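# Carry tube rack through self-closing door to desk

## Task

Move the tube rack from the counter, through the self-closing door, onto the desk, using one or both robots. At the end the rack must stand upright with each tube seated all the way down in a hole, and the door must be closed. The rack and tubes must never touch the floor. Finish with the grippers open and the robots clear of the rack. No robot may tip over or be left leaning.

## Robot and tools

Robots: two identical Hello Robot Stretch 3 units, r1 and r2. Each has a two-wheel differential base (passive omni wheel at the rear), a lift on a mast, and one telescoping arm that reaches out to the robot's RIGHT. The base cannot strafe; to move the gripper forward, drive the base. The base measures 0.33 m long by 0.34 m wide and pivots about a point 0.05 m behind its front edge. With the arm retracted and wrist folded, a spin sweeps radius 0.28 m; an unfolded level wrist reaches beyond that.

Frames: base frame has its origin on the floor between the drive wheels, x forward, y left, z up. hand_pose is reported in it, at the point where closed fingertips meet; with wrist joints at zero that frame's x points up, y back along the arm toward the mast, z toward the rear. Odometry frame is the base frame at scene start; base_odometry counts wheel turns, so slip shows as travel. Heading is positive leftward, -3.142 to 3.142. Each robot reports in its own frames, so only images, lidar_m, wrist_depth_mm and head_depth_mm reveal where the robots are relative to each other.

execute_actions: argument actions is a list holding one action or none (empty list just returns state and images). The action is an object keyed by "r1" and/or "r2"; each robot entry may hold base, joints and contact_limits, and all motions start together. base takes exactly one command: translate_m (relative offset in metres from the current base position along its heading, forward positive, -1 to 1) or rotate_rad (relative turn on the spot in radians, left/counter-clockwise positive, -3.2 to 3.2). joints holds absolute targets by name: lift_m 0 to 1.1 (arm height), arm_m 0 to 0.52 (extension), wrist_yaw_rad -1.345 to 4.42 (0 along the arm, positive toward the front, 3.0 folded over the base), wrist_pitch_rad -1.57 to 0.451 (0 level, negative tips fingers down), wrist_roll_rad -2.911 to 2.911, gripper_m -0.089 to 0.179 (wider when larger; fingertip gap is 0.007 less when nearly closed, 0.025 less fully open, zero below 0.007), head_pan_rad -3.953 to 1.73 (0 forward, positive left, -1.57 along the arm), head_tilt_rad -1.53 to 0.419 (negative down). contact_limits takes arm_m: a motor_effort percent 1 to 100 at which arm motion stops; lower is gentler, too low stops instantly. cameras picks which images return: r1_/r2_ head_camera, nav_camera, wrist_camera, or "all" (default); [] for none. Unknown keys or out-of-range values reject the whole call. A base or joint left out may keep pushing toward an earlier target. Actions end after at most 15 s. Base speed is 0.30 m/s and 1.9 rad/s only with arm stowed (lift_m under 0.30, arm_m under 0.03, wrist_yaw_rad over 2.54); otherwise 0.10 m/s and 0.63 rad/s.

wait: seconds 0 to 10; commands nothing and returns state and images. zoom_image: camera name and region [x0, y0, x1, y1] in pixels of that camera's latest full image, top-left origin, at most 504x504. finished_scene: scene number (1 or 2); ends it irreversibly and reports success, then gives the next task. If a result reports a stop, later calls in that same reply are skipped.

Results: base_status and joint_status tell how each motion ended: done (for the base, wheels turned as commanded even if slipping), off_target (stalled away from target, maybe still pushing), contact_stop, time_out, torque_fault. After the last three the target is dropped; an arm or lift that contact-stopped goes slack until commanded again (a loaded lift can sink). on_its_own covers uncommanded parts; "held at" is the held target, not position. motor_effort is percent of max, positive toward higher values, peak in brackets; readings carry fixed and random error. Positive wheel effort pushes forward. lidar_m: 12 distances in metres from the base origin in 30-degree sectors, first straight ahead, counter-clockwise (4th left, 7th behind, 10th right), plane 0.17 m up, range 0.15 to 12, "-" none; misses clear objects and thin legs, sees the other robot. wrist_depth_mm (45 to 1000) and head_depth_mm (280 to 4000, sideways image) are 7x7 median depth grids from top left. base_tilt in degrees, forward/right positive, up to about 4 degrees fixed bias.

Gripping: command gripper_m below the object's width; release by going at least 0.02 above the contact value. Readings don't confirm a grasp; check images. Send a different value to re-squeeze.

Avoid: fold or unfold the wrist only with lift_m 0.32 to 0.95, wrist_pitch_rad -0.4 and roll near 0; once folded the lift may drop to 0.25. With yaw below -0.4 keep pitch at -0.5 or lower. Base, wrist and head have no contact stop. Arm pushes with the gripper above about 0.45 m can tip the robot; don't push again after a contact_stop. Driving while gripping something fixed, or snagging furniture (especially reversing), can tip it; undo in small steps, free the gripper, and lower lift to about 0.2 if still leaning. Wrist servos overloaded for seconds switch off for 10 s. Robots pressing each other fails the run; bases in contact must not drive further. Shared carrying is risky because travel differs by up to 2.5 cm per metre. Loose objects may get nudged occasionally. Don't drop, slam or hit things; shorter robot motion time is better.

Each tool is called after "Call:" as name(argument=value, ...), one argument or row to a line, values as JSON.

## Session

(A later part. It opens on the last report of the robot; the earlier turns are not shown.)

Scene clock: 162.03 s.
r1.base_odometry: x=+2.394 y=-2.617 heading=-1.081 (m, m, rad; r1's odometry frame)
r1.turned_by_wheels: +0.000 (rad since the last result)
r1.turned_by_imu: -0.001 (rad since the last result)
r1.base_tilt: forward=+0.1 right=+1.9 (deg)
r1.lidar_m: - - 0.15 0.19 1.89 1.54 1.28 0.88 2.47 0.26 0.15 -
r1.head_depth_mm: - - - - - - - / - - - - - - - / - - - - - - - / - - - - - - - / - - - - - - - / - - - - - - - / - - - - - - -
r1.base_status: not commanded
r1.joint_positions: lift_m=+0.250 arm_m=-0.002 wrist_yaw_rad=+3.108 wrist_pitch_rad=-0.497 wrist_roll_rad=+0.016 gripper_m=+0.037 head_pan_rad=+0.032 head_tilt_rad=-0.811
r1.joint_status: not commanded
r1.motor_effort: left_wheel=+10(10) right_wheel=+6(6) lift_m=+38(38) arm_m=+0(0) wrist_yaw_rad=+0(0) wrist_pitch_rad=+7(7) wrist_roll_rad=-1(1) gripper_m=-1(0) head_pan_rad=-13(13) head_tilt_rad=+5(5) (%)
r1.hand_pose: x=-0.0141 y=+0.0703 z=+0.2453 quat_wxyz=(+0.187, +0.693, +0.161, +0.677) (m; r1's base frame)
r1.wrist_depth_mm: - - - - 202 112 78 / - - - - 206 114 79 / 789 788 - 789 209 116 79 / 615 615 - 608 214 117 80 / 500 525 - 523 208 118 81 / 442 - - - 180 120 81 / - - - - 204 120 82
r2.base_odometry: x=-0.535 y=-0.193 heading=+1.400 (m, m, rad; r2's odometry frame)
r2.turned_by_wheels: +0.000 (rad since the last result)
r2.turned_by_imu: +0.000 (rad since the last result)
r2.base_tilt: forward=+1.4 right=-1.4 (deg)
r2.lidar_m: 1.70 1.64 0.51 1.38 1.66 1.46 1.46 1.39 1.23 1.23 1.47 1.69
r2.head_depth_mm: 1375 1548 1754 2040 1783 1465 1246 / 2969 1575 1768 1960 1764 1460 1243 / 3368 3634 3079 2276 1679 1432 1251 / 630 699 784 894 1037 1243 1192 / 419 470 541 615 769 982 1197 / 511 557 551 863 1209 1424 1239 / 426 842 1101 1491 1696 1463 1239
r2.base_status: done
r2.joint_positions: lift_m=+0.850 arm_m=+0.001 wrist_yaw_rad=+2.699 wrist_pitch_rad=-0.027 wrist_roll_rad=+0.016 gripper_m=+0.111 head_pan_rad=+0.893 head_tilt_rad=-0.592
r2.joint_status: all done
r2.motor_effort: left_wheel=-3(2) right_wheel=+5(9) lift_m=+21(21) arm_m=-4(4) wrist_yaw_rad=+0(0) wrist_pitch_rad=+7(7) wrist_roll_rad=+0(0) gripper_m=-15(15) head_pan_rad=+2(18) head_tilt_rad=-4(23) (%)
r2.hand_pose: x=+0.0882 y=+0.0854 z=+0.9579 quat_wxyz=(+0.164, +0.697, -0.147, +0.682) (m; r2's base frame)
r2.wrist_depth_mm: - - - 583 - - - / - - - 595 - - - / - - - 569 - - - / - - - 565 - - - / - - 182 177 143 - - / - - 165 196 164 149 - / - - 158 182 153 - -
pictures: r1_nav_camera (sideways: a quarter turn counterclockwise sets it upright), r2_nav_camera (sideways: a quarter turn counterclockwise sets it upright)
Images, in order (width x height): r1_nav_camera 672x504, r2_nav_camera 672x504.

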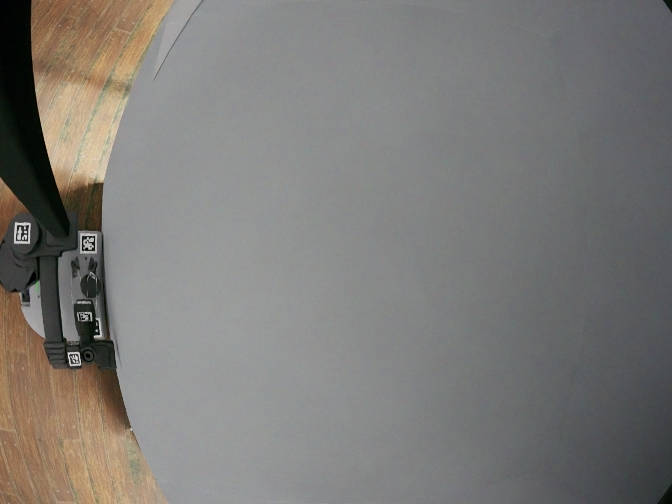

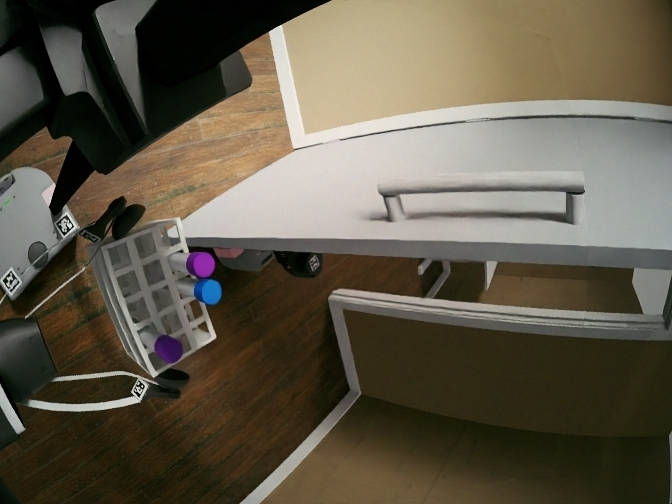

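Call:
execute_actions(
  actions=[
    {"r2":{"base":{"translate_m":0.7},"joints":{"head_pan_rad":1.55,"head_tilt_rad":-0.7}}},
  ],
  cameras=["r2_nav_camera"],
)

Scene clock: 170.77 s.
r1.base_odometry: x=+2.394 y=-2.617 heading=-1.081 (m, m, rad; r1's odometry frame)
r1.turned_by_wheels: +0.000 (rad since the last result)
r1.turned_by_imu: +0.000 (rad since the last result)
r1.base_tilt: forward=+0.2 right=+1.8 (deg)
r1.lidar_m: - - 0.15 0.19 1.88 1.54 1.28 0.88 2.47 0.26 0.15 -
r1.head_depth_mm: - - - - - - - / - - - - - - - / - - - - - - - / - - - - - - - / - - - - - - - / - - - - - - - / - - - - - - -
r1.base_status: not commanded
r1.joint_positions: lift_m=+0.250 arm_m=-0.002 wrist_yaw_rad=+3.108 wrist_pitch_rad=-0.497 wrist_roll_rad=+0.016 gripper_m=+0.037 head_pan_rad=+0.032 head_tilt_rad=-0.811
r1.joint_status: not commanded
r1.motor_effort: left_wheel=+8(9) right_wheel=+6(6) lift_m=+38(38) arm_m=+0(0) wrist_yaw_rad=-1(0) wrist_pitch_rad=+8(7) wrist_roll_rad=-1(1) gripper_m=+0(0) head_pan_rad=-13(13) head_tilt_rad=+4(5) (%)
r1.hand_pose: x=-0.0141 y=+0.0703 z=+0.2453 quat_wxyz=(+0.187, +0.693, +0.161, +0.677) (m; r1's base frame)
r1.wrist_depth_mm: - - - - 201 112 78 / - 626 - - 207 114 79 / 793 660 - 779 211 115 79 / 611 622 - 613 213 117 80 / 509 531 - 518 207 118 81 / 437 - - - 180 119 81 / - - - - 205 121 82
r2.base_odometry: x=-0.415 y=+0.497 heading=+1.399 (m, m, rad; r2's odometry frame)
r2.turned_by_wheels: +0.000 (rad since the last result)
r2.turned_by_imu: +0.000 (rad since the last result)
r2.base_tilt: forward=+1.4 right=-1.4 (deg)
r2.lidar_m: 1.03 1.23 1.19 1.18 0.57 2.12 2.13 1.63 1.44 1.45 1.16 1.03
r2.head_depth_mm: 2736 3082 2542 1980 1586 1382 1209 / 2801 3223 2565 1986 1635 1366 1214 / 2859 3195 2528 1985 1626 1375 1186 / 3091 3375 2567 1979 1625 1345 1186 / 3197 3515 2541 1916 1011 1225 1181 / 1275 1275 1331 1285 952 - - / 923 961 702 810 1074 - -
r2.base_status: done
r2.joint_positions: lift_m=+0.850 arm_m=+0.001 wrist_yaw_rad=+2.699 wrist_pitch_rad=-0.027 wrist_roll_rad=+0.016 gripper_m=+0.111 head_pan_rad=+1.543 head_tilt_rad=-0.691
r2.joint_status: all done
r2.motor_effort: left_wheel=-3(3) right_wheel=+4(9) lift_m=+21(21) arm_m=-3(4) wrist_yaw_rad=+1(1) wrist_pitch_rad=+7(7) wrist_roll_rad=+0(1) gripper_m=-15(14) head_pan_rad=+3(25) head_tilt_rad=-4(14) (%)
r2.hand_pose: x=+0.0882 y=+0.0854 z=+0.9579 quat_wxyz=(+0.164, +0.697, -0.147, +0.682) (m; r2's base frame)
r2.wrist_depth_mm: - - - - - - - / - - - - - - - / - - - - - - - / 992 - - - - - - / 994 - 181 177 143 - - / - - 164 196 163 150 - / - 868 159 182 153 - -
pictures: r2_nav_camera (sideways: a quarter turn counterclockwise sets it upright)
Images, in order (width x height): r2_nav_camera 672x504.

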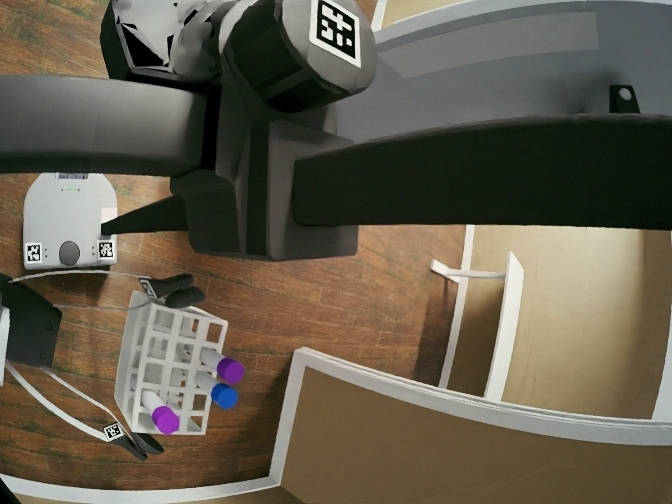

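Call:
execute_actions(
  actions=[
    {"r2":{"base":{"rotate_rad":1.75},"joints":{"head_pan_rad":0.2,"head_tilt_rad":-0.8}}},
  ],
  cameras=["r2_nav_camera","r2_head_camera"],
)

Scene clock: 174.90 s.
r1.base_odometry: x=+2.394 y=-2.617 heading=-1.081 (m, m, rad; r1's odometry frame)
r1.turned_by_wheels: +0.000 (rad since the last result)
r1.turned_by_imu: +0.000 (rad since the last result)
r1.base_tilt: forward=+0.1 right=+1.8 (deg)
r1.lidar_m: - - 0.15 0.19 0.86 1.54 1.28 0.88 2.47 0.26 0.15 -
r1.head_depth_mm: - - - - - - - / - - - - - - - / - - - - - - - / - - - - - - - / - - - - - - - / - - - - - - - / - - - - - - -
r1.base_status: not commanded
r1.joint_positions: lift_m=+0.250 arm_m=-0.002 wrist_yaw_rad=+3.108 wrist_pitch_rad=-0.497 wrist_roll_rad=+0.016 gripper_m=+0.037 head_pan_rad=+0.032 head_tilt_rad=-0.811
r1.joint_status: not commanded
r1.motor_effort: left_wheel=+9(10) right_wheel=+7(6) lift_m=+37(38) arm_m=+0(0) wrist_yaw_rad=+0(0) wrist_pitch_rad=+7(7) wrist_roll_rad=-1(2) gripper_m=+0(0) head_pan_rad=-13(13) head_tilt_rad=+5(5) (%)
r1.hand_pose: x=-0.0141 y=+0.0703 z=+0.2453 quat_wxyz=(+0.187, +0.693, +0.161, +0.677) (m; r1's base frame)
r1.wrist_depth_mm: - - - - 201 113 78 / - 698 - - 204 114 79 / 780 754 - 785 210 115 79 / 618 611 - 608 215 117 80 / 512 525 - 529 207 118 81 / 441 - - - 180 119 81 / - - - - 204 121 82
r2.base_odometry: x=-0.415 y=+0.497 heading=-3.134 (m, m, rad; r2's odometry frame)
r2.turned_by_wheels: +1.750 (rad since the last result)
r2.turned_by_imu: +1.772 (rad since the last result)
r2.base_tilt: forward=+1.4 right=-1.3 (deg)
r2.lidar_m: 0.66 0.57 2.12 2.13 1.51 1.44 1.49 1.08 1.03 1.06 1.24 1.19
r2.head_depth_mm: 3255 2784 2178 1784 1505 1295 1151 / 1061 1327 2053 1738 1311 1293 1155 / 580 975 1226 1121 1239 1264 1152 / 689 789 920 1072 1235 1314 1106 / 612 686 785 918 1097 1257 315 / 534 591 665 768 1030 1278 307 / 476 530 648 1728 1507 1311 302
r2.base_status: done
r2.joint_positions: lift_m=+0.850 arm_m=+0.001 wrist_yaw_rad=+2.699 wrist_pitch_rad=-0.027 wrist_roll_rad=+0.016 gripper_m=+0.111 head_pan_rad=+0.207 head_tilt_rad=-0.790
r2.joint_status: all done
r2.motor_effort: left_wheel=-3(5) right_wheel=+5(10) lift_m=+21(21) arm_m=-4(4) wrist_yaw_rad=+0(1) wrist_pitch_rad=+7(7) wrist_roll_rad=+0(0) gripper_m=-14(15) head_pan_rad=-1(30) head_tilt_rad=-5(13) (%)
r2.hand_pose: x=+0.0882 y=+0.0854 z=+0.9579 quat_wxyz=(+0.164, +0.697, -0.147, +0.682) (m; r2's base frame)
r2.wrist_depth_mm: - - - - - 510 500 / - - - - - 511 506 / - - - - - 526 528 / - - - - - 547 553 / - - 182 177 143 555 574 / - - 165 197 163 150 593 / - - 159 182 153 602 632
pictures: r2_head_camera (sideways: a quarter turn clockwise sets it upright), r2_nav_camera (sideways: a quarter turn counterclockwise sets it upright)
Images, in order (width x height): r2_head_camera 896x504, r2_nav_camera 672x504.

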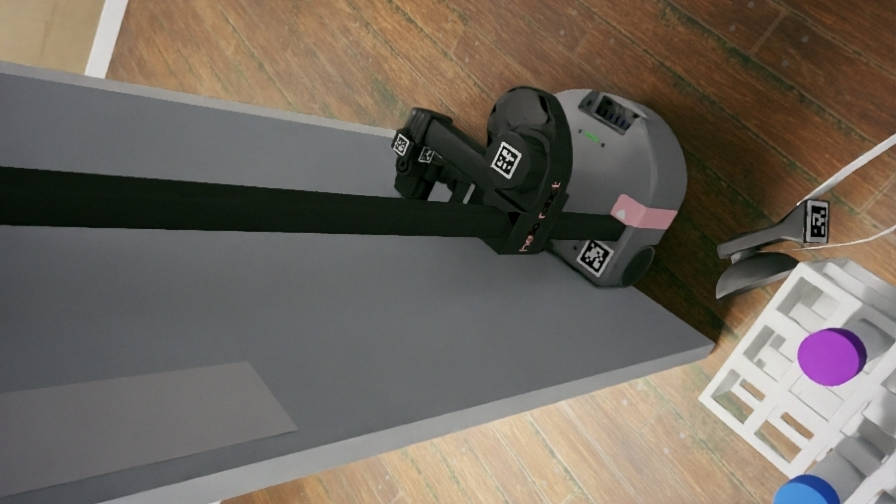

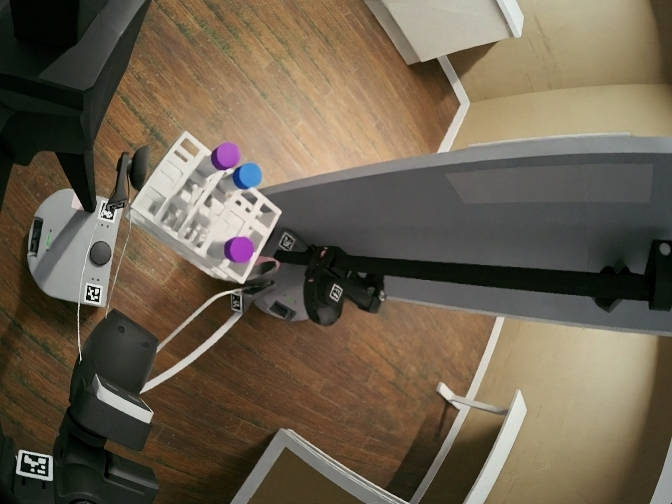

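Call:
execute_actions(
  actions=[
    {"r1":{"base":{"translate_m":0.3}},"r2":{"base":{"rotate_rad":-0.35}}},
  ],
  cameras=["r2_nav_camera"],
)

Scene clock: 177.97 s.
r1.base_odometry: x=+2.536 y=-2.881 heading=-1.081 (m, m, rad; r1's odometry frame)
r1.turned_by_wheels: +0.000 (rad since the last result)
r1.turned_by_imu: -0.173 (rad since the last result)
r1.base_tilt: forward=+0.1 right=+1.7 (deg)
r1.lidar_m: - - 0.15 0.22 0.86 0.86 1.64 0.98 2.30 0.22 0.15 -
r1.head_depth_mm: - - - - - - - / - - - - - - - / - - - - - - - / - - - - - - - / - - - - - - - / - - - - - - - / - - - - - - -
r1.base_status: done
r1.joint_positions: lift_m=+0.250 arm_m=-0.002 wrist_yaw_rad=+3.108 wrist_pitch_rad=-0.497 wrist_roll_rad=+0.016 gripper_m=+0.037 head_pan_rad=+0.013 head_tilt_rad=-0.799
r1.joint_status: not commanded
r1.motor_effort: left_wheel=+6(56) right_wheel=+7(85) lift_m=+38(40) arm_m=+0(0) wrist_yaw_rad=+0(4) wrist_pitch_rad=+7(9) wrist_roll_rad=-1(1) gripper_m=+0(0) head_pan_rad=-5(14) head_tilt_rad=-1(10) (%)
r1.hand_pose: x=-0.0141 y=+0.0703 z=+0.2454 quat_wxyz=(+0.187, +0.693, +0.161, +0.677) (m; r1's base frame)
r1.wrist_depth_mm: - - - - 223 118 80 / 639 836 - - 225 119 80 / 684 758 - 815 228 119 81 / 610 610 - 612 230 120 81 / 510 522 - 522 221 121 81 / 439 - - - 186 122 82 / - - - - 210 122 82
r2.base_odometry: x=-0.415 y=+0.497 heading=+2.799 (m, m, rad; r2's odometry frame)
r2.turned_by_wheels: -0.350 (rad since the last result)
r2.turned_by_imu: -0.355 (rad since the last result)
r2.base_tilt: forward=+1.4 right=-1.3 (deg)
r2.lidar_m: 2.89 0.73 0.74 2.13 1.82 1.46 1.44 1.30 1.04 1.03 1.12 1.19
r2.head_depth_mm: 2902 2775 2172 1782 1513 1308 1151 / 2978 2748 2172 1783 1506 1311 1147 / 3130 2778 2189 1768 1504 1303 1151 / 3258 2764 2168 1789 1511 1342 1105 / 3317 2573 1690 1729 1331 1305 315 / 1070 1178 1303 1152 1235 1277 307 / 921 1000 1090 992 1248 1304 302
r2.base_status: done
r2.joint_positions: lift_m=+0.850 arm_m=+0.001 wrist_yaw_rad=+2.699 wrist_pitch_rad=-0.027 wrist_roll_rad=+0.016 gripper_m=+0.111 head_pan_rad=+0.207 head_tilt_rad=-0.790
r2.joint_status: not commanded
r2.motor_effort: left_wheel=+3(4) right_wheel=-5(9) lift_m=+21(21) arm_m=-4(4) wrist_yaw_rad=-1(1) wrist_pitch_rad=+7(7) wrist_roll_rad=+0(1) gripper_m=-16(15) head_pan_rad=-3(3) head_tilt_rad=-5(4) (%)
r2.hand_pose: x=+0.0882 y=+0.0854 z=+0.9579 quat_wxyz=(+0.164, +0.697, -0.147, +0.682) (m; r2's base frame)
r2.wrist_depth_mm: - - - - 779 830 925 / - - - - 814 874 956 / - - - 784 818 895 965 / - - - 791 724 913 - / - - 182 176 143 976 - / - - 164 196 163 151 - / - - 159 181 153 826 -
pictures: r2_nav_camera (sideways: a quarter turn counterclockwise sets it upright)
Images, in order (width x height): r2_nav_camera 672x504.

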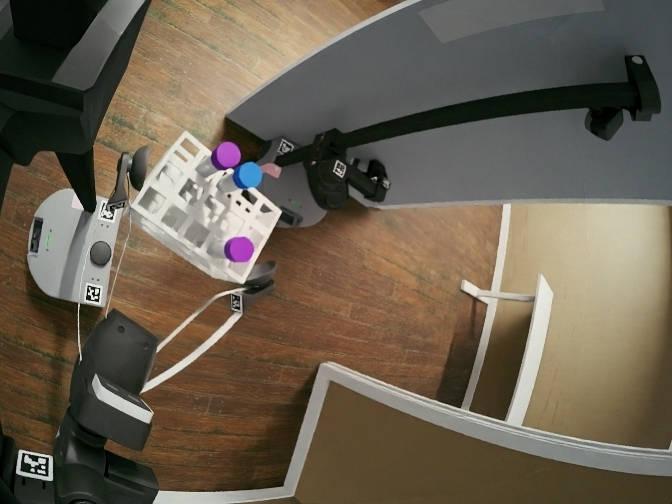

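Call:
execute_actions(
  actions=[
    {"r1":{"base":{"translate_m":0.3}},"r2":{"base":{"rotate_rad":0.08},"joints":{"head_pan_rad":0}}},
  ],
  cameras=["r2_nav_camera"],
)

Scene clock: 180.73 s.
r1.base_odometry: x=+2.677 y=-3.146 heading=-1.081 (m, m, rad; r1's odometry frame)
r1.turned_by_wheels: +0.000 (rad since the last result)
r1.turned_by_imu: -0.021 (rad since the last result)
r1.base_tilt: forward=+0.1 right=+1.7 (deg)
r1.lidar_m: - - 0.15 0.21 0.86 0.85 1.64 0.98 2.26 0.24 0.15 -
r1.head_depth_mm: - - - - - - - / - - - - - - - / - - - - - - - / - - - - - - - / - - - - - - - / - - - - - - - / - - - - - - -
r1.base_status: done
r1.joint_positions: lift_m=+0.250 arm_m=-0.002 wrist_yaw_rad=+3.108 wrist_pitch_rad=-0.497 wrist_roll_rad=+0.016 gripper_m=+0.037 head_pan_rad=+0.021 head_tilt_rad=-0.804
r1.joint_status: not commanded
r1.motor_effort: left_wheel=+6(47) right_wheel=+7(68) lift_m=+39(40) arm_m=+0(0) wrist_yaw_rad=+0(12) wrist_pitch_rad=+7(10) wrist_roll_rad=-1(1) gripper_m=+1(0) head_pan_rad=-8(14) head_tilt_rad=+2(5) (%)
r1.hand_pose: x=-0.0141 y=+0.0704 z=+0.2454 quat_wxyz=(+0.187, +0.693, +0.161, +0.677) (m; r1's base frame)
r1.wrist_depth_mm: - - - - 211 115 79 / 639 937 - - 214 116 79 / 667 752 - 793 218 118 80 / 622 614 - 608 222 119 81 / 501 523 - 527 214 120 81 / 441 - - - 183 121 82 / - - - - 209 122 82
r2.base_odometry: x=-0.415 y=+0.497 heading=+2.879 (m, m, rad; r2's odometry frame)
r2.turned_by_wheels: +0.080 (rad since the last result)
r2.turned_by_imu: +0.080 (rad since the last result)
r2.base_tilt: forward=+1.4 right=-1.4 (deg)
r2.lidar_m: 2.90 0.73 0.73 2.12 1.72 1.45 1.44 1.22 1.03 1.03 1.16 1.19
r2.head_depth_mm: 2922 2827 2175 1650 1506 1304 1145 / 2940 2780 2178 1770 1503 1297 1155 / 3006 2788 2197 1790 1513 1305 1149 / 3166 2810 2173 1773 1517 1302 1140 / 3200 2800 2179 1784 1471 1330 344 / 3245 2679 1654 1685 1297 1260 323 / 1092 1171 1262 1214 985 1259 315
r2.base_status: done
r2.joint_positions: lift_m=+0.850 arm_m=+0.001 wrist_yaw_rad=+2.699 wrist_pitch_rad=-0.027 wrist_roll_rad=+0.016 gripper_m=+0.111 head_pan_rad=+0.007 head_tilt_rad=-0.790
r2.joint_status: all done
r2.motor_effort: left_wheel=-3(4) right_wheel=+5(6) lift_m=+21(21) arm_m=-4(4) wrist_yaw_rad=+2(2) wrist_pitch_rad=+7(8) wrist_roll_rad=+0(1) gripper_m=-15(15) head_pan_rad=-1(13) head_tilt_rad=-4(4) (%)
r2.hand_pose: x=+0.0882 y=+0.0854 z=+0.9579 quat_wxyz=(+0.164, +0.697, -0.147, +0.682) (m; r2's base frame)
r2.wrist_depth_mm: - - - - 731 793 815 / - - - - 769 804 846 / - - - - 806 826 907 / - - - 806 822 873 931 / - - 181 177 144 902 957 / - - 164 196 164 150 - / - - 159 182 153 775 992
pictures: r2_nav_camera (sideways: a quarter turn counterclockwise sets it upright)
Images, in order (width x height): r2_nav_camera 672x504.

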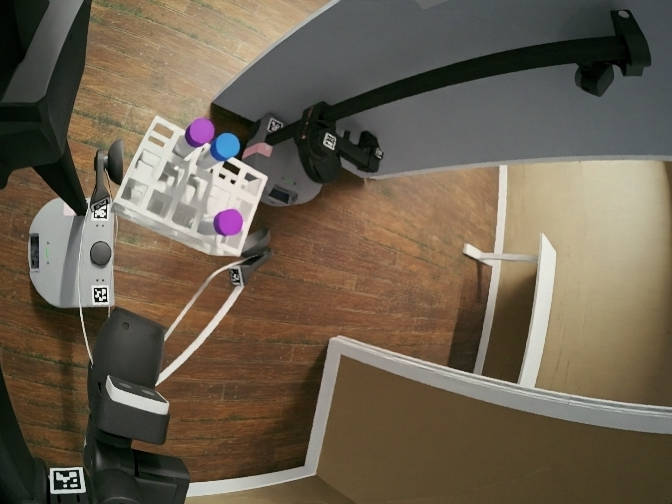

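Call:
execute_actions(
  actions=[
    {"r2":{"base":{"rotate_rad":-0.04}}},
  ],
  cameras=[],
)

Call:
execute_actions(
  actions=[
    {"r2":{"base":{"translate_m":0.4},"joints":{"head_tilt_rad":-1.1}}},
  ],
  cameras=["r2_nav_camera"],
)

Scene clock: 182.37 s.
r1.base_odometry: x=+2.677 y=-3.146 heading=-1.081 (m, m, rad; r1's odometry frame)
r1.turned_by_wheels: +0.000 (rad since the last result)
r1.turned_by_imu: +0.000 (rad since the last result)
r1.base_tilt: forward=+0.2 right=+1.8 (deg)
r1.lidar_m: - - 0.15 0.21 0.86 0.85 1.64 0.98 2.25 0.24 0.15 -
r1.head_depth_mm: - - - - - - - / - - - - - - - / - - - - - - - / - - - - - - - / - - - - - - - / - - - - - - - / - - - - - - -
r1.base_status: not commanded
r1.joint_positions: lift_m=+0.250 arm_m=-0.002 wrist_yaw_rad=+3.108 wrist_pitch_rad=-0.497 wrist_roll_rad=+0.016 gripper_m=+0.037 head_pan_rad=+0.021 head_tilt_rad=-0.804
r1.joint_status: not commanded
r1.motor_effort: left_wheel=+6(6) right_wheel=+7(6) lift_m=+38(38) arm_m=+0(0) wrist_yaw_rad=+0(1) wrist_pitch_rad=+7(7) wrist_roll_rad=-1(1) gripper_m=+0(0) head_pan_rad=-9(9) head_tilt_rad=+2(2) (%)
r1.hand_pose: x=-0.0141 y=+0.0704 z=+0.2454 quat_wxyz=(+0.187, +0.693, +0.161, +0.677) (m; r1's base frame)
r1.wrist_depth_mm: - - - - 209 115 79 / 640 947 - - 214 116 79 / 674 753 - 778 218 118 80 / 598 613 - 617 223 118 81 / 499 520 - 520 212 120 81 / 435 - - - 182 121 81 / - - - - 208 121 82
r2.base_odometry: x=-0.415 y=+0.497 heading=+2.839 (m, m, rad; r2's odometry frame)
r2.turned_by_wheels: -0.040 (rad since the last result)
r2.turned_by_imu: -0.041 (rad since the last result)
r2.base_tilt: forward=+1.4 right=-1.3 (deg)
r2.lidar_m: 2.89 0.73 0.73 2.12 1.77 1.45 1.44 1.26 1.03 1.03 1.14 1.19
r2.head_depth_mm: 2944 2746 2100 1573 1510 1303 1153 / 2950 2788 2152 1781 1502 1306 1151 / 3000 2815 2168 1793 1512 1302 1147 / 3064 2783 2192 1780 1506 1302 1133 / 3253 2784 2161 1773 1509 1330 344 / 3257 2769 2132 1729 1308 1258 323 / 1261 1253 1330 1162 993 1232 315
r2.base_status: done
r2.joint_positions: lift_m=+0.850 arm_m=+0.001 wrist_yaw_rad=+2.699 wrist_pitch_rad=-0.027 wrist_roll_rad=+0.016 gripper_m=+0.111 head_pan_rad=+0.007 head_tilt_rad=-0.790
r2.joint_status: not commanded
r2.motor_effort: left_wheel=+0(2) right_wheel=-1(4) lift_m=+21(21) arm_m=-4(4) wrist_yaw_rad=+0(2) wrist_pitch_rad=+7(7) wrist_roll_rad=+0(1) gripper_m=-15(15) head_pan_rad=-3(2) head_tilt_rad=-4(4) (%)
r2.hand_pose: x=+0.0882 y=+0.0854 z=+0.9579 quat_wxyz=(+0.164, +0.697, -0.147, +0.682) (m; r2's base frame)
r2.wrist_depth_mm: - - - - 771 813 879 / - - - - 802 826 902 / - - - 796 809 870 969 / - - - 799 839 903 964 / - - 181 176 143 930 - / - - 164 195 163 150 - / - - 159 181 153 796 -
pictures: none
No camera images: the call's "cameras" was empty. Leave "cameras" out to get every camera's image.

Scene clock: 187.73 s.
r1.base_odometry: x=+2.677 y=-3.146 heading=-1.081 (m, m, rad; r1's odometry frame)
r1.turned_by_wheels: +0.000 (rad since the last result)
r1.turned_by_imu: +0.000 (rad since the last result)
r1.base_tilt: forward=-0.1 right=+1.9 (deg)
r1.lidar_m: - - 0.15 0.21 2.13 0.52 1.64 0.98 2.26 0.24 0.15 -
r1.head_depth_mm: - - - - - - - / - - - - - - - / - - - - - - - / - - - - - - - / - - - - - - - / - - - - - - - / - - - - - - -
r1.base_status: not commanded
r1.joint_positions: lift_m=+0.250 arm_m=-0.002 wrist_yaw_rad=+3.108 wrist_pitch_rad=-0.497 wrist_roll_rad=+0.016 gripper_m=+0.037 head_pan_rad=+0.021 head_tilt_rad=-0.804
r1.joint_status: not commanded
r1.motor_effort: left_wheel=+6(7) right_wheel=+7(7) lift_m=+37(37) arm_m=+0(0) wrist_yaw_rad=-1(0) wrist_pitch_rad=+7(7) wrist_roll_rad=+0(1) gripper_m=-1(0) head_pan_rad=-9(8) head_tilt_rad=+2(2) (%)
r1.hand_pose: x=-0.0141 y=+0.0704 z=+0.2454 quat_wxyz=(+0.187, +0.693, +0.161, +0.677) (m; r1's base frame)
r1.wrist_depth_mm: - - - - 212 116 79 / - - - - 215 117 79 / 515 786 - 786 220 117 80 / 476 613 - 615 223 119 80 / 450 527 - 523 213 120 81 / 430 - - - 182 121 81 / - - - - 207 121 82
r2.base_odometry: x=-0.797 y=+0.616 heading=+2.839 (m, m, rad; r2's odometry frame)
r2.turned_by_wheels: +0.000 (rad since the last result)
r2.turned_by_imu: +0.000 (rad since the last result)
r2.base_tilt: forward=+1.4 right=-1.4 (deg)
r2.lidar_m: 2.50 0.74 0.48 0.61 2.24 1.85 1.83 1.34 1.11 1.10 0.97 0.83
r2.head_depth_mm: 1997 1756 1583 1417 1307 1209 - / 1984 1771 1583 1424 1304 1203 - / 1998 1760 1583 1425 1305 1205 - / 2018 1754 1564 1440 1291 1206 - / 1995 1755 1594 1430 351 1180 - / 2008 1760 1588 1437 324 316 1096 / 2016 1722 1299 1359 340 315 342
r2.base_status: done
r2.joint_positions: lift_m=+0.850 arm_m=+0.001 wrist_yaw_rad=+2.699 wrist_pitch_rad=-0.027 wrist_roll_rad=+0.016 gripper_m=+0.111 head_pan_rad=+0.007 head_tilt_rad=-1.086
r2.joint_status: all done
r2.motor_effort: left_wheel=+0(2) right_wheel=+0(4) lift_m=+21(21) arm_m=-4(4) wrist_yaw_rad=-1(0) wrist_pitch_rad=+7(7) wrist_roll_rad=+1(0) gripper_m=-15(15) head_pan_rad=-2(3) head_tilt_rad=-6(25) (%)
r2.hand_pose: x=+0.0882 y=+0.0854 z=+0.9579 quat_wxyz=(+0.164, +0.697, -0.147, +0.682) (m; r2's base frame)
r2.wrist_depth_mm: - 584 609 637 693 725 815 / - - 617 650 710 757 872 / - - 651 670 737 783 - / - - 664 197 756 820 - / - - 181 177 143 838 - / - - 164 196 164 150 - / - - 159 181 154 934 -
pictures: r2_nav_camera (sideways: a quarter turn counterclockwise sets it upright)
Images, in order (width x height): r2_nav_camera 672x504.

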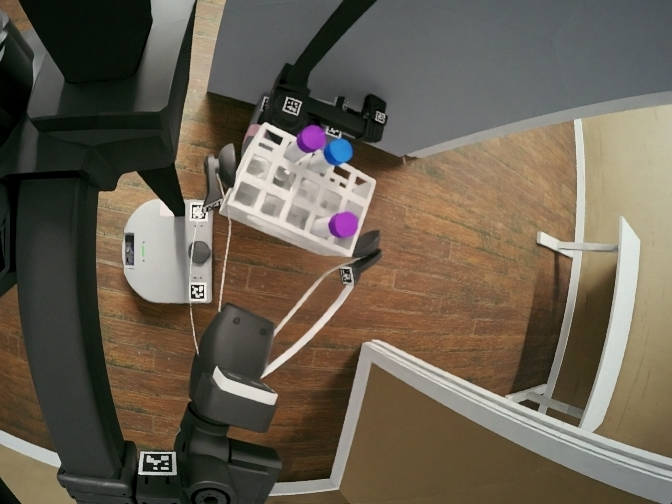

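Call:
execute_actions(
  actions=[
    {"r2":{"base":{"translate_m":0.6}}},
  ],
  cameras=["r2_nav_camera"],
)

Scene clock: 195.37 s.
r1.base_odometry: x=+2.677 y=-3.146 heading=-1.081 (m, m, rad; r1's odometry frame)
r1.turned_by_wheels: +0.000 (rad since the last result)
r1.turned_by_imu: +0.000 (rad since the last result)
r1.base_tilt: forward=+0.1 right=+1.9 (deg)
r1.lidar_m: - - 0.15 0.21 2.13 1.72 1.64 0.38 2.25 0.24 0.15 -
r1.head_depth_mm: - - - - - - - / - - - - - - - / - - - - - - - / - - - - - - - / - - - - - - - / - - - - - - - / - - - - - - -
r1.base_status: not commanded
r1.joint_positions: lift_m=+0.250 arm_m=-0.002 wrist_yaw_rad=+3.108 wrist_pitch_rad=-0.497 wrist_roll_rad=+0.016 gripper_m=+0.037 head_pan_rad=+0.021 head_tilt_rad=-0.804
r1.joint_status: not commanded
r1.motor_effort: left_wheel=+6(6) right_wheel=+7(7) lift_m=+37(38) arm_m=+0(0) wrist_yaw_rad=+0(0) wrist_pitch_rad=+7(7) wrist_roll_rad=+0(1) gripper_m=-1(0) head_pan_rad=-9(9) head_tilt_rad=+2(2) (%)
r1.hand_pose: x=-0.0141 y=+0.0704 z=+0.2454 quat_wxyz=(+0.187, +0.693, +0.161, +0.677) (m; r1's base frame)
r1.wrist_depth_mm: - - - - 212 115 79 / - - - - 214 116 79 / 776 797 - 795 218 118 80 / 618 630 - 609 222 119 80 / 507 526 - 530 213 119 81 / 441 - - - 183 121 82 / - - - - 208 122 82
r2.base_odometry: x=-1.370 y=+0.794 heading=+2.839 (m, m, rad; r2's odometry frame)
r2.turned_by_wheels: +0.000 (rad since the last result)
r2.turned_by_imu: +0.000 (rad since the last result)
r2.base_tilt: forward=+1.4 right=-1.3 (deg)
r2.lidar_m: 1.89 2.59 0.50 0.50 0.56 2.44 2.43 1.47 1.21 0.45 0.43 2.05
r2.head_depth_mm: 1984 1757 1580 1428 1301 1201 - / 1981 1753 1583 1431 1313 1201 - / 2002 1764 1581 1434 1310 1208 - / 1941 1756 1571 1426 1295 1206 - / 2024 1776 1596 1420 350 1173 - / 2015 1764 1582 1437 323 317 1091 / 1993 1781 1586 1430 340 315 342
r2.base_status: done
r2.joint_positions: lift_m=+0.850 arm_m=+0.001 wrist_yaw_rad=+2.699 wrist_pitch_rad=-0.027 wrist_roll_rad=+0.016 gripper_m=+0.111 head_pan_rad=+0.007 head_tilt_rad=-1.087
r2.joint_status: not commanded
r2.motor_effort: left_wheel=-1(4) right_wheel=-1(4) lift_m=+21(21) arm_m=-4(4) wrist_yaw_rad=+0(1) wrist_pitch_rad=+7(7) wrist_roll_rad=+0(0) gripper_m=-16(15) head_pan_rad=-2(3) head_tilt_rad=-6(6) (%)
r2.hand_pose: x=+0.0882 y=+0.0854 z=+0.9579 quat_wxyz=(+0.164, +0.697, -0.147, +0.682) (m; r2's base frame)
r2.wrist_depth_mm: 459 475 502 538 - - - / 476 492 517 550 - - - / 484 504 535 563 - - - / 493 520 549 573 - - - / 505 530 182 177 143 - - / 527 - 165 196 163 150 - / - 572 159 181 153 - -
pictures: r2_nav_camera (sideways: a quarter turn counterclockwise sets it upright)
Images, in order (width x height): r2_nav_camera 672x504.

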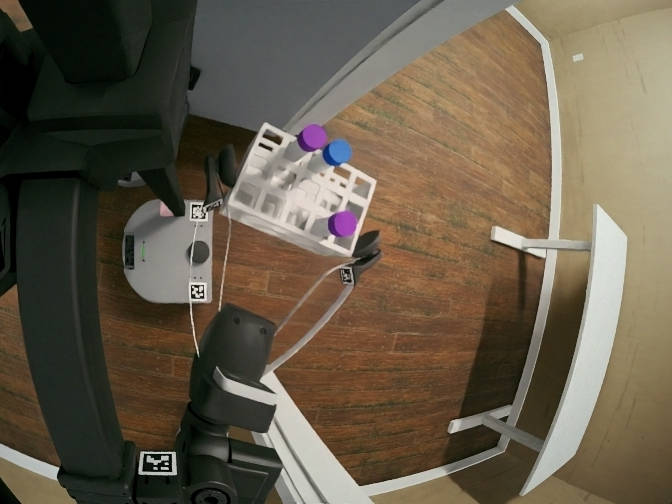

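Call:
execute_actions(
  actions=[
    {"r2":{"base":{"translate_m":0.6},"joints":{"head_tilt_rad":-0.8}}},
  ],
  cameras=["r2_nav_camera"],
)

Call:
execute_actions(
  actions=[
    {"r1":{"base":{"translate_m":-0.15}},"r2":{"base":{"rotate_rad":1.4},"joints":{"head_pan_rad":-1.57}}},
  ],
  cameras=["r2_nav_camera","r1_nav_camera"],
)

Scene clock: 203.27 s.
r1.base_odometry: x=+2.677 y=-3.146 heading=-1.081 (m, m, rad; r1's odometry frame)
r1.turned_by_wheels: +0.000 (rad since the last result)
r1.turned_by_imu: +0.000 (rad since the last result)
r1.base_tilt: forward=+0.1 right=+1.7 (deg)
r1.lidar_m: - - 0.15 0.21 2.14 1.72 1.64 0.98 0.95 0.24 0.15 -
r1.head_depth_mm: - - - - - - - / - - - - - - - / - - - - - - - / - - - - - - - / - - - - - - - / - - - - - - - / - - - - - - -
r1.base_status: not commanded
r1.joint_positions: lift_m=+0.250 arm_m=-0.002 wrist_yaw_rad=+3.108 wrist_pitch_rad=-0.497 wrist_roll_rad=+0.016 gripper_m=+0.037 head_pan_rad=+0.021 head_tilt_rad=-0.804
r1.joint_status: not commanded
r1.motor_effort: left_wheel=+6(6) right_wheel=+7(6) lift_m=+38(37) arm_m=+0(0) wrist_yaw_rad=+0(0) wrist_pitch_rad=+7(7) wrist_roll_rad=-1(1) gripper_m=+1(0) head_pan_rad=-9(9) head_tilt_rad=+2(1) (%)
r1.hand_pose: x=-0.0141 y=+0.0704 z=+0.2454 quat_wxyz=(+0.187, +0.693, +0.161, +0.677) (m; r1's base frame)
r1.wrist_depth_mm: - - - - 211 115 79 / - - - - 216 116 80 / 805 811 - 779 219 118 80 / 614 628 - 624 222 119 81 / 504 523 - 521 213 120 81 / 441 - - - 183 121 82 / - - - - 206 121 82
r2.base_odometry: x=-1.943 y=+0.973 heading=+2.839 (m, m, rad; r2's odometry frame)
r2.turned_by_wheels: +0.000 (rad since the last result)
r2.turned_by_imu: +0.000 (rad since the last result)
r2.base_tilt: forward=+1.4 right=-1.3 (deg)
r2.lidar_m: 1.30 1.95 2.47 0.64 0.54 0.69 2.99 0.58 0.55 1.31 1.45 1.60
r2.head_depth_mm: 1473 1176 1955 1766 1495 1295 1157 / 1474 1184 2013 1749 1494 1299 1140 / 1507 1179 2016 1758 1495 1316 1145 / 1547 1183 1894 1722 1501 1289 1149 / 1635 1189 2071 1752 1495 1322 341 / 1700 1929 2125 1774 1498 1300 319 / 1725 2009 2147 1756 1489 1305 301
r2.base_status: done
r2.joint_positions: lift_m=+0.850 arm_m=+0.001 wrist_yaw_rad=+2.699 wrist_pitch_rad=-0.027 wrist_roll_rad=+0.016 gripper_m=+0.111 head_pan_rad=+0.007 head_tilt_rad=-0.803
r2.joint_status: all done
r2.motor_effort: left_wheel=+0(3) right_wheel=+0(4) lift_m=+21(21) arm_m=-4(4) wrist_yaw_rad=+1(1) wrist_pitch_rad=+7(7) wrist_roll_rad=+1(0) gripper_m=-15(15) head_pan_rad=-3(3) head_tilt_rad=+1(20) (%)
r2.hand_pose: x=+0.0882 y=+0.0854 z=+0.9579 quat_wxyz=(+0.164, +0.697, -0.147, +0.682) (m; r2's base frame)
r2.wrist_depth_mm: 653 - - - - - - / 641 - - - - - - / 614 - - - - - - / 560 - - - - - - / 560 771 181 176 143 - - / 554 - 165 197 163 150 - / - 894 159 181 154 - -
pictures: r2_nav_camera (sideways: a quarter turn counterclockwise sets it upright)
Images, in order (width x height): r2_nav_camera 672x504.

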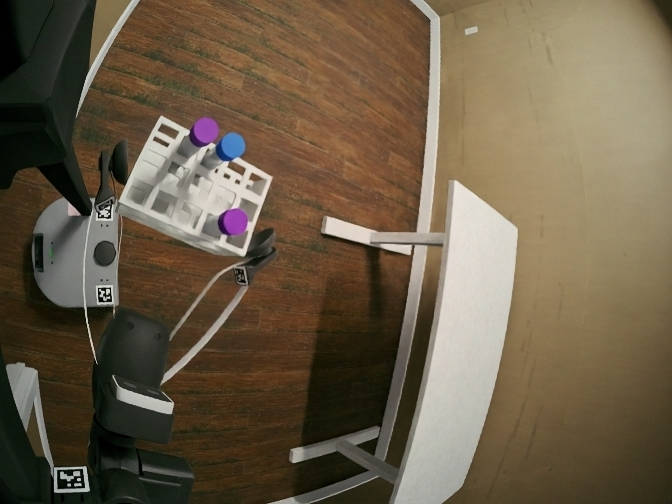

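Scene clock: 206.47 s.
r1.base_odometry: x=+2.606 y=-3.014 heading=-1.081 (m, m, rad; r1's odometry frame)
r1.turned_by_wheels: +0.000 (rad since the last result)
r1.turned_by_imu: +0.001 (rad since the last result)
r1.base_tilt: forward=+0.1 right=+2.0 (deg)
r1.lidar_m: - - 0.15 0.19 2.13 1.57 1.49 0.86 0.81 0.83 0.17 0.15
r1.head_depth_mm: - - - - - - 362 / - - - - - - 324 / - - - - - - - / - - - - - - - / - - - - - - - / - - - - - - - / - - - - - - -
r1.base_status: done
r1.joint_positions: lift_m=+0.250 arm_m=-0.002 wrist_yaw_rad=+3.108 wrist_pitch_rad=-0.497 wrist_roll_rad=+0.016 gripper_m=+0.037 head_pan_rad=+0.007 head_tilt_rad=-0.802
r1.joint_status: not commanded
r1.motor_effort: left_wheel=+5(14) right_wheel=-2(9) lift_m=+38(38) arm_m=+0(0) wrist_yaw_rad=+0(1) wrist_pitch_rad=+7(8) wrist_roll_rad=-1(1) gripper_m=+1(1) head_pan_rad=-3(9) head_tilt_rad=+1(1) (%)
r1.hand_pose: x=-0.0141 y=+0.0704 z=+0.2454 quat_wxyz=(+0.187, +0.693, +0.161, +0.677) (m; r1's base frame)
r1.wrist_depth_mm: - - - - 196 131 98 / - - - 951 207 135 101 / 783 799 - 694 216 139 103 / 622 626 - 559 229 145 105 / 504 532 - 515 229 150 108 / 441 - - - 215 155 111 / - - - - 254 161 114
r2.base_odometry: x=-1.943 y=+0.973 heading=-2.044 (m, m, rad; r2's odometry frame)
r2.turned_by_wheels: +1.400 (rad since the last result)
r2.turned_by_imu: +1.417 (rad since the last result)
r2.base_tilt: forward=+1.4 right=-1.4 (deg)
r2.lidar_m: 1.03 0.51 0.56 0.92 1.85 0.56 1.08 1.36 1.58 1.30 1.83 2.50
r2.head_depth_mm: 1495 1184 2012 1755 1534 - 1126 / 1503 1180 2017 1773 1525 - 1141 / 1507 1190 2013 1763 1524 - - / 1518 1189 2045 1755 1561 - - / 1529 1186 1972 1718 1499 1262 1159 / 1542 1174 2062 1756 1494 1299 1147 / 1590 1729 2089 1758 1494 1299 1149
r2.base_status: done
r2.joint_positions: lift_m=+0.850 arm_m=+0.001 wrist_yaw_rad=+2.699 wrist_pitch_rad=-0.027 wrist_roll_rad=+0.016 gripper_m=+0.111 head_pan_rad=-1.563 head_tilt_rad=-0.803
r2.joint_status: all done
r2.motor_effort: left_wheel=-3(7) right_wheel=+4(10) lift_m=+21(21) arm_m=-4(4) wrist_yaw_rad=+0(1) wrist_pitch_rad=+8(7) wrist_roll_rad=+0(0) gripper_m=-15(15) head_pan_rad=-2(31) head_tilt_rad=+1(1) (%)
r2.hand_pose: x=+0.0882 y=+0.0854 z=+0.9579 quat_wxyz=(+0.164, +0.697, -0.147, +0.682) (m; r2's base frame)
r2.wrist_depth_mm: - - - 749 540 446 501 / - - - 780 560 458 519 / - - - 736 557 481 545 / - - - 697 546 496 579 / - - 181 176 143 519 606 / - - 164 196 163 150 659 / - - 159 182 153 545 677
pictures: r1_nav_camera (sideways: a quarter turn counterclockwise sets it upright), r2_nav_camera (sideways: a quarter turn counterclockwise sets it upright)
Images, in order (width x height): r1_nav_camera 672x504, r2_nav_camera 672x504.

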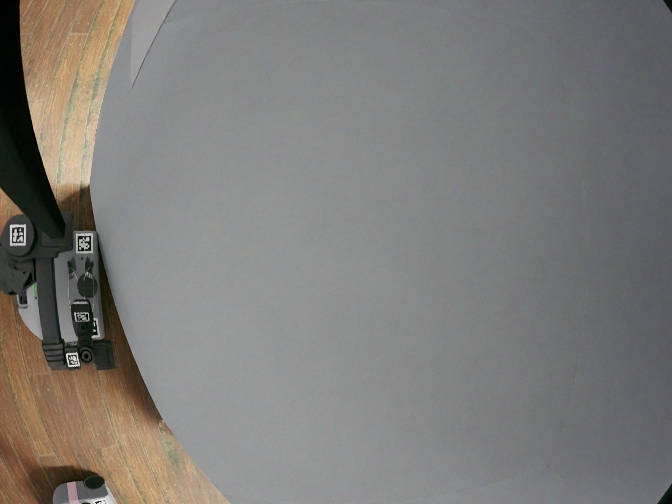

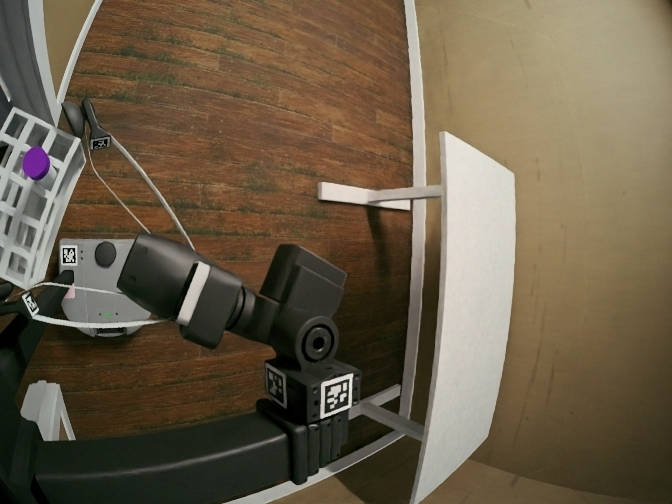

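Call:
execute_actions(
  actions=[
    {"r2":{"base":{"rotate_rad":-1.571}},"r1":{"base":{"translate_m":-0.5}}},
  ],
  cameras=[],
)

Call:
execute_actions(
  actions=[
    {"r2":{"base":{"translate_m":0.45}},"r1":{"base":{"translate_m":-0.3}}},
  ],
  cameras=[],
)

Call:
execute_actions(
  actions=[
    {"r2":{"base":{"rotate_rad":1.571}}},
  ],
  cameras=[],
)

Call:
execute_actions(
  actions=[
    {"r2":{"joints":{"wrist_yaw_rad":0,"head_tilt_rad":-0.6}}},
  ],
  cameras=["r2_head_camera","r2_wrist_camera","r1_nav_camera"],
)

Scene clock: 211.30 s.
r1.base_odometry: x=+2.371 y=-2.572 heading=-1.081 (m, m, rad; r1's odometry frame)
r1.turned_by_wheels: +0.000 (rad since the last result)
r1.turned_by_imu: +0.002 (rad since the last result)
r1.base_tilt: forward=+0.1 right=+1.9 (deg)
r1.lidar_m: - - 2.14 2.05 1.46 1.04 1.00 0.81 0.57 0.62 0.95 0.15
r1.head_depth_mm: - - - - 561 1255 1122 / - - - - 340 670 1114 / - - - - - 341 863 / - - - - - - 370 / - - - - - - - / - - - - - - - / - - - - - - -
r1.base_status: translate_m off_target (by the wheels' count: -0.5001 of -0.5000)
r1.joint_positions: lift_m=+0.250 arm_m=-0.002 wrist_yaw_rad=+3.108 wrist_pitch_rad=-0.497 wrist_roll_rad=+0.016 gripper_m=+0.037 head_pan_rad=+0.006 head_tilt_rad=-0.799
r1.joint_status: not commanded
r1.motor_effort: left_wheel=+14(29) right_wheel=+13(31) lift_m=+38(38) arm_m=+0(0) wrist_yaw_rad=-1(0) wrist_pitch_rad=+7(7) wrist_roll_rad=-1(1) gripper_m=+1(0) head_pan_rad=-3(3) head_tilt_rad=+0(0) (%)
r1.hand_pose: x=-0.0141 y=+0.0703 z=+0.2454 quat_wxyz=(+0.187, +0.693, +0.161, +0.677) (m; r1's base frame)
r1.wrist_depth_mm: - - - - - - 77 / - - - - - - 81 / 802 806 - 792 785 708 86 / 617 620 - 614 612 111 92 / 505 524 - 540 504 119 98 / 438 - - - 438 131 106 / - - - - 273 144 115
r2.base_odometry: x=-1.943 y=+0.973 heading=+2.668 (m, m, rad; r2's odometry frame)
r2.turned_by_wheels: -1.571 (rad since the last result)
r2.turned_by_imu: -1.592 (rad since the last result)
r2.base_tilt: forward=+1.5 right=-1.3 (deg)
r2.lidar_m: 1.30 1.83 2.51 1.04 0.53 0.54 0.62 0.96 0.56 1.09 1.36 1.58
r2.head_depth_mm: 1075 1055 1016 991 965 - 1122 / 1142 1314 1474 1598 1453 - 1141 / 1154 1328 1554 1746 1524 - - / 1165 1335 1581 1764 1567 - - / 1165 1342 1592 1735 1499 1260 1168 / 1174 1356 1604 1768 1503 1296 1147 / 1173 1356 1605 1768 1503 1297 1148
r2.base_status: done
r2.joint_positions: lift_m=+0.850 arm_m=+0.001 wrist_yaw_rad=+2.699 wrist_pitch_rad=-0.027 wrist_roll_rad=+0.016 gripper_m=+0.111 head_pan_rad=-1.563 head_tilt_rad=-0.803
r2.joint_status: not commanded
r2.motor_effort: left_wheel=+3(6) right_wheel=-5(10) lift_m=+21(21) arm_m=-4(4) wrist_yaw_rad=+1(0) wrist_pitch_rad=+7(7) wrist_roll_rad=+0(0) gripper_m=-15(16) head_pan_rad=-2(2) head_tilt_rad=+1(1) (%)
r2.hand_pose: x=+0.0882 y=+0.0854 z=+0.9579 quat_wxyz=(+0.164, +0.697, -0.147, +0.682) (m; r2's base frame)
r2.wrist_depth_mm: - - - - - - - / - - - - - - - / - - - - - - - / 891 - - - - - - / 852 - 181 177 144 - - / 840 - 164 197 163 150 - / - - 159 181 154 - -
pictures: none
No camera images: the call's "cameras" was empty. Leave "cameras" out to get every camera's image.

Scene clock: 217.17 s.
r1.base_odometry: x=+2.230 y=-2.308 heading=-1.081 (m, m, rad; r1's odometry frame)
r1.turned_by_wheels: +0.000 (rad since the last result)
r1.turned_by_imu: +0.001 (rad since the last result)
r1.base_tilt: forward=+0.1 right=+1.9 (deg)
r1.lidar_m: 1.98 2.50 2.14 2.05 1.03 0.73 0.70 0.72 0.59 0.56 0.58 0.78
r1.head_depth_mm: 1295 1298 1313 1328 1338 1256 1116 / 1763 1789 1804 1699 1503 1278 1114 / 2539 2733 2247 1785 1487 1274 1112 / 2601 2841 2236 1783 1481 1269 1108 / 2473 2698 2200 1777 1471 1264 1100 / 2057 2358 2199 1752 1461 1251 1100 / 2024 2321 2177 1748 1459 1254 1093
r1.base_status: done
r1.joint_positions: lift_m=+0.250 arm_m=-0.002 wrist_yaw_rad=+3.108 wrist_pitch_rad=-0.497 wrist_roll_rad=+0.016 gripper_m=+0.037 head_pan_rad=-0.007 head_tilt_rad=-0.800
r1.joint_status: not commanded
r1.motor_effort: left_wheel=-1(7) right_wheel=+0(11) lift_m=+38(38) arm_m=+0(0) wrist_yaw_rad=+0(0) wrist_pitch_rad=+7(8) wrist_roll_rad=-1(0) gripper_m=+1(0) head_pan_rad=+2(14) head_tilt_rad=+0(0) (%)
r1.hand_pose: x=-0.0141 y=+0.0703 z=+0.2454 quat_wxyz=(+0.187, +0.693, +0.161, +0.677) (m; r1's base frame)
r1.wrist_depth_mm: 845 - - - - - - / 840 - - - - - - / 747 796 - 791 800 792 787 / 622 622 - 624 614 619 611 / 509 528 - 533 500 501 505 / 445 - - - 435 422 421 / - - - - 364 372 368
r2.base_odometry: x=-2.343 y=+1.178 heading=+2.668 (m, m, rad; r2's odometry frame)
r2.turned_by_wheels: +0.000 (rad since the last result)
r2.turned_by_imu: +0.000 (rad since the last result)
r2.base_tilt: forward=+1.4 right=-1.4 (deg)
r2.lidar_m: 1.31 0.87 1.87 2.46 1.01 0.83 0.80 0.83 1.03 1.31 1.25 1.35
r2.head_depth_mm: 1140 1315 1533 1704 1523 - 1125 / 1149 1329 1562 1712 1525 - 1146 / 1156 1349 1563 1745 1536 - - / 1164 1341 1582 1748 1556 - - / 1172 1342 1597 1772 1495 1247 1170 / 1171 1353 1603 1744 1487 1301 1152 / 1183 1362 1600 1759 1493 1296 1144
r2.base_status: done
r2.joint_positions: lift_m=+0.850 arm_m=+0.001 wrist_yaw_rad=+2.699 wrist_pitch_rad=-0.027 wrist_roll_rad=+0.016 gripper_m=+0.111 head_pan_rad=-1.563 head_tilt_rad=-0.803
r2.joint_status: not commanded
r2.motor_effort: left_wheel=+3(6) right_wheel=-6(7) lift_m=+21(21) arm_m=-4(4) wrist_yaw_rad=-1(0) wrist_pitch_rad=+8(7) wrist_roll_rad=+0(0) gripper_m=-16(15) head_pan_rad=-2(2) head_tilt_rad=+1(1) (%)
r2.hand_pose: x=+0.0881 y=+0.0854 z=+0.9579 quat_wxyz=(+0.164, +0.697, -0.147, +0.682) (m; r2's base frame)
r2.wrist_depth_mm: - - - - - - - / - - - - - - - / - - - - - - - / - - - - - - - / - - 181 177 144 - 805 / - - 165 196 163 150 576 / - - 159 182 153 - 469
pictures: none
No camera images: the call's "cameras" was empty. Leave "cameras" out to get every camera's image.

Scene clock: 220.60 s.
r1.base_odometry: x=+2.230 y=-2.308 heading=-1.081 (m, m, rad; r1's odometry frame)
r1.turned_by_wheels: +0.000 (rad since the last result)
r1.turned_by_imu: +0.000 (rad since the last result)
r1.base_tilt: forward=+0.2 right=+1.9 (deg)
r1.lidar_m: 1.98 2.51 2.14 2.05 1.02 0.73 0.70 0.72 0.59 0.56 0.58 0.78
r1.head_depth_mm: 1292 1308 1311 1326 1331 1259 1121 / 1767 1773 1796 1686 1493 1276 1116 / 2488 2732 2251 1789 1477 1270 1110 / 2597 2888 2241 1778 1484 1275 1107 / 2471 2693 2206 1774 1478 1264 1101 / 2060 2343 2171 1748 1462 1256 1096 / 2022 2327 2163 1749 1461 1242 1092
r1.base_status: not commanded
r1.joint_positions: lift_m=+0.250 arm_m=-0.002 wrist_yaw_rad=+3.108 wrist_pitch_rad=-0.497 wrist_roll_rad=+0.016 gripper_m=+0.037 head_pan_rad=-0.007 head_tilt_rad=-0.800
r1.joint_status: not commanded
r1.motor_effort: left_wheel=-1(0) right_wheel=+0(0) lift_m=+39(38) arm_m=+0(0) wrist_yaw_rad=+0(1) wrist_pitch_rad=+8(7) wrist_roll_rad=-1(1) gripper_m=+1(0) head_pan_rad=+2(2) head_tilt_rad=+0(0) (%)
r1.hand_pose: x=-0.0141 y=+0.0703 z=+0.2454 quat_wxyz=(+0.187, +0.693, +0.161, +0.677) (m; r1's base frame)
r1.wrist_depth_mm: 860 - - - - - - / 844 - - - - - - / 734 761 - 783 804 774 787 / 617 620 - 615 615 604 608 / 502 525 - 537 505 503 499 / 437 - - - 432 431 419 / - - - - 365 369 366
r2.base_odometry: x=-2.343 y=+1.178 heading=-2.044 (m, m, rad; r2's odometry frame)
r2.turned_by_wheels: +1.571 (rad since the last result)
r2.turned_by_imu: +1.591 (rad since the last result)
r2.base_tilt: forward=+1.4 right=-1.3 (deg)
r2.lidar_m: 2.45 1.01 0.83 0.80 0.83 1.03 1.31 1.24 1.35 1.31 0.87 1.87
r2.head_depth_mm: 1137 1187 932 768 1522 - 1129 / 1142 1194 932 768 1526 - 1143 / 1152 1185 932 770 1525 - - / 1155 1187 933 771 1569 - - / 1161 1189 934 768 1496 1254 1169 / 1170 1190 931 768 1447 1277 1147 / 1177 1276 932 768 1495 1287 1154
r2.base_status: done
r2.joint_positions: lift_m=+0.850 arm_m=+0.001 wrist_yaw_rad=+2.699 wrist_pitch_rad=-0.027 wrist_roll_rad=+0.016 gripper_m=+0.111 head_pan_rad=-1.563 head_tilt_rad=-0.803
r2.joint_status: not commanded
r2.motor_effort: left_wheel=-3(7) right_wheel=+5(11) lift_m=+21(21) arm_m=-4(4) wrist_yaw_rad=+0(0) wrist_pitch_rad=+7(7) wrist_roll_rad=+1(0) gripper_m=-15(15) head_pan_rad=-3(3) head_tilt_rad=+1(1) (%)
r2.hand_pose: x=+0.0881 y=+0.0854 z=+0.9579 quat_wxyz=(+0.164, +0.697, -0.147, +0.682) (m; r2's base frame)
r2.wrist_depth_mm: 670 725 766 847 911 - - / 693 738 818 878 945 - - / 721 761 839 888 950 - - / 718 774 876 916 - - - / 761 784 181 177 144 - - / 763 - 165 196 163 150 - / - 847 160 181 153 - -
pictures: none
No camera images: the call's "cameras" was empty. Leave "cameras" out to get every camera's image.

Scene clock: 222.93 s.
r1.base_odometry: x=+2.230 y=-2.308 heading=-1.081 (m, m, rad; r1's odometry frame)
r1.turned_by_wheels: +0.000 (rad since the last result)
r1.turned_by_imu: +0.000 (rad since the last result)
r1.base_tilt: forward=+0.0 right=+1.8 (deg)
r1.lidar_m: 1.98 2.52 2.14 2.05 1.02 0.73 0.70 0.72 0.59 0.55 0.58 0.78
r1.head_depth_mm: 1289 1311 1306 1330 1330 1259 1119 / 1762 1786 1800 1707 1506 1284 1121 / 2514 2751 2253 1791 1489 1274 1110 / 2580 2854 2245 1776 1483 1272 1106 / 2465 2692 2207 1768 1471 1263 1099 / 2041 2330 2194 1760 1465 1254 1094 / 2035 2329 2172 1741 1459 1247 1094
r1.base_status: not commanded
r1.joint_positions: lift_m=+0.250 arm_m=-0.002 wrist_yaw_rad=+3.108 wrist_pitch_rad=-0.497 wrist_roll_rad=+0.016 gripper_m=+0.037 head_pan_rad=-0.007 head_tilt_rad=-0.800
r1.joint_status: not commanded
r1.motor_effort: left_wheel=-1(1) right_wheel=+0(0) lift_m=+37(38) arm_m=+0(0) wrist_yaw_rad=-1(0) wrist_pitch_rad=+7(8) wrist_roll_rad=-1(1) gripper_m=+0(1) head_pan_rad=+2(2) head_tilt_rad=+1(0) (%)
r1.hand_pose: x=-0.0141 y=+0.0703 z=+0.2454 quat_wxyz=(+0.187, +0.693, +0.161, +0.677) (m; r1's base frame)
r1.wrist_depth_mm: 861 - - - - - - / 832 - - - - - - / 761 790 - 780 798 782 783 / 625 608 - 624 611 619 616 / 506 526 - 529 499 501 507 / 442 - - - 433 426 425 / - - - - 363 369 371
r2.base_odometry: x=-2.343 y=+1.178 heading=-2.044 (m, m, rad; r2's odometry frame)
r2.turned_by_wheels: +0.000 (rad since the last result)
r2.turned_by_imu: +0.000 (rad since the last result)
r2.base_tilt: forward=+1.4 right=-1.5 (deg)
r2.lidar_m: 2.45 1.02 0.83 0.80 0.83 1.02 1.31 1.24 1.35 1.30 0.86 1.86
r2.head_depth_mm: 1094 1209 1288 980 779 1422 - / 1090 1220 1302 984 514 1418 - / 1101 1221 1312 975 475 - - / 1108 1220 1315 974 489 1420 1219 / 1113 1241 1313 978 751 1407 1233 / 1118 1242 1317 975 772 1378 1199 / 1123 1247 1372 970 767 1404 1230
r2.base_status: not commanded
r2.joint_positions: lift_m=+0.850 arm_m=+0.001 wrist_yaw_rad=+0.002 wrist_pitch_rad=-0.027 wrist_roll_rad=+0.016 gripper_m=+0.111 head_pan_rad=-1.563 head_tilt_rad=-0.606
r2.joint_status: all done
r2.motor_effort: left_wheel=-3(2) right_wheel=+5(4) lift_m=+21(21) arm_m=-4(4) wrist_yaw_rad=-1(0) wrist_pitch_rad=+7(7) wrist_roll_rad=+0(0) gripper_m=-16(15) head_pan_rad=-2(2) head_tilt_rad=+2(16) (%)
r2.hand_pose: x=-0.0210 y=-0.4010 z=+0.9579 quat_wxyz=(+0.702, +0.010, -0.712, -0.009) (m; r2's base frame)
r2.wrist_depth_mm: - - - - - 969 971 / - - - - - - 986 / - - - - - - - / - - - 200 - - - / - - 181 177 144 880 828 / - - 165 196 164 150 581 / 494 459 160 182 153 432 453
pictures: r1_nav_camera (sideways: a quarter turn counterclockwise sets it upright), r2_head_camera (sideways: a quarter turn clockwise sets it upright), r2_wrist_camera
Images, in order (width x height): r1_nav_camera 672x504, r2_head_camera 896x504, r2_wrist_camera 644x364.

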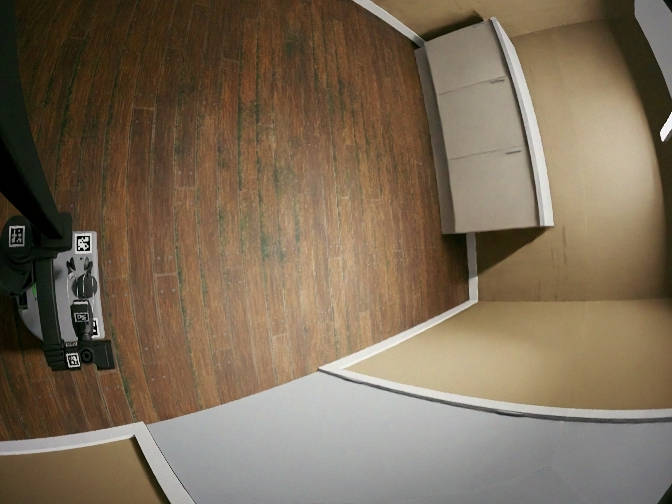

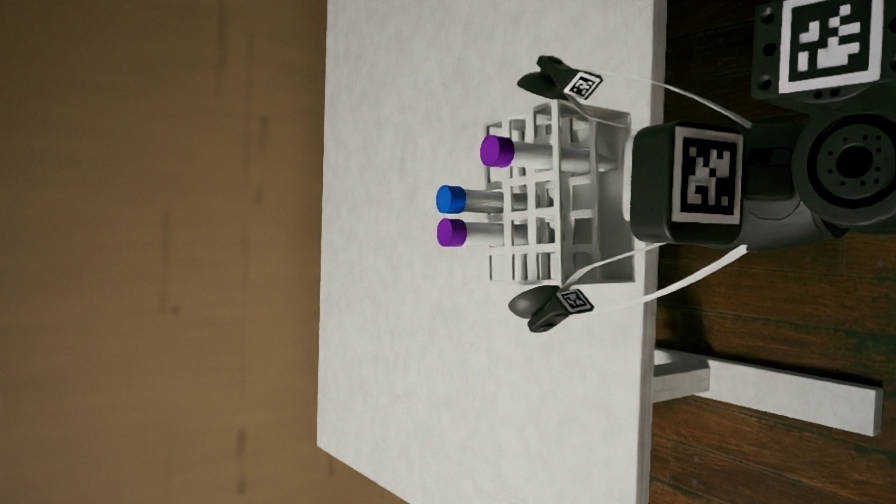

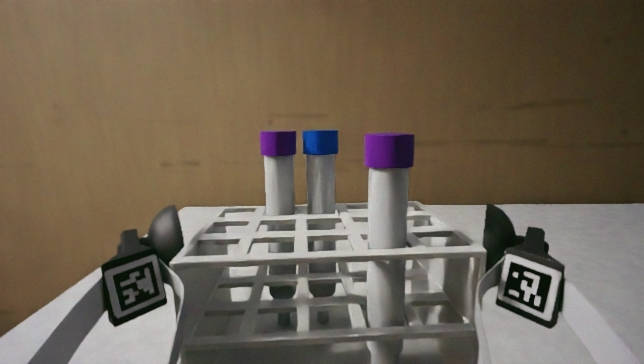

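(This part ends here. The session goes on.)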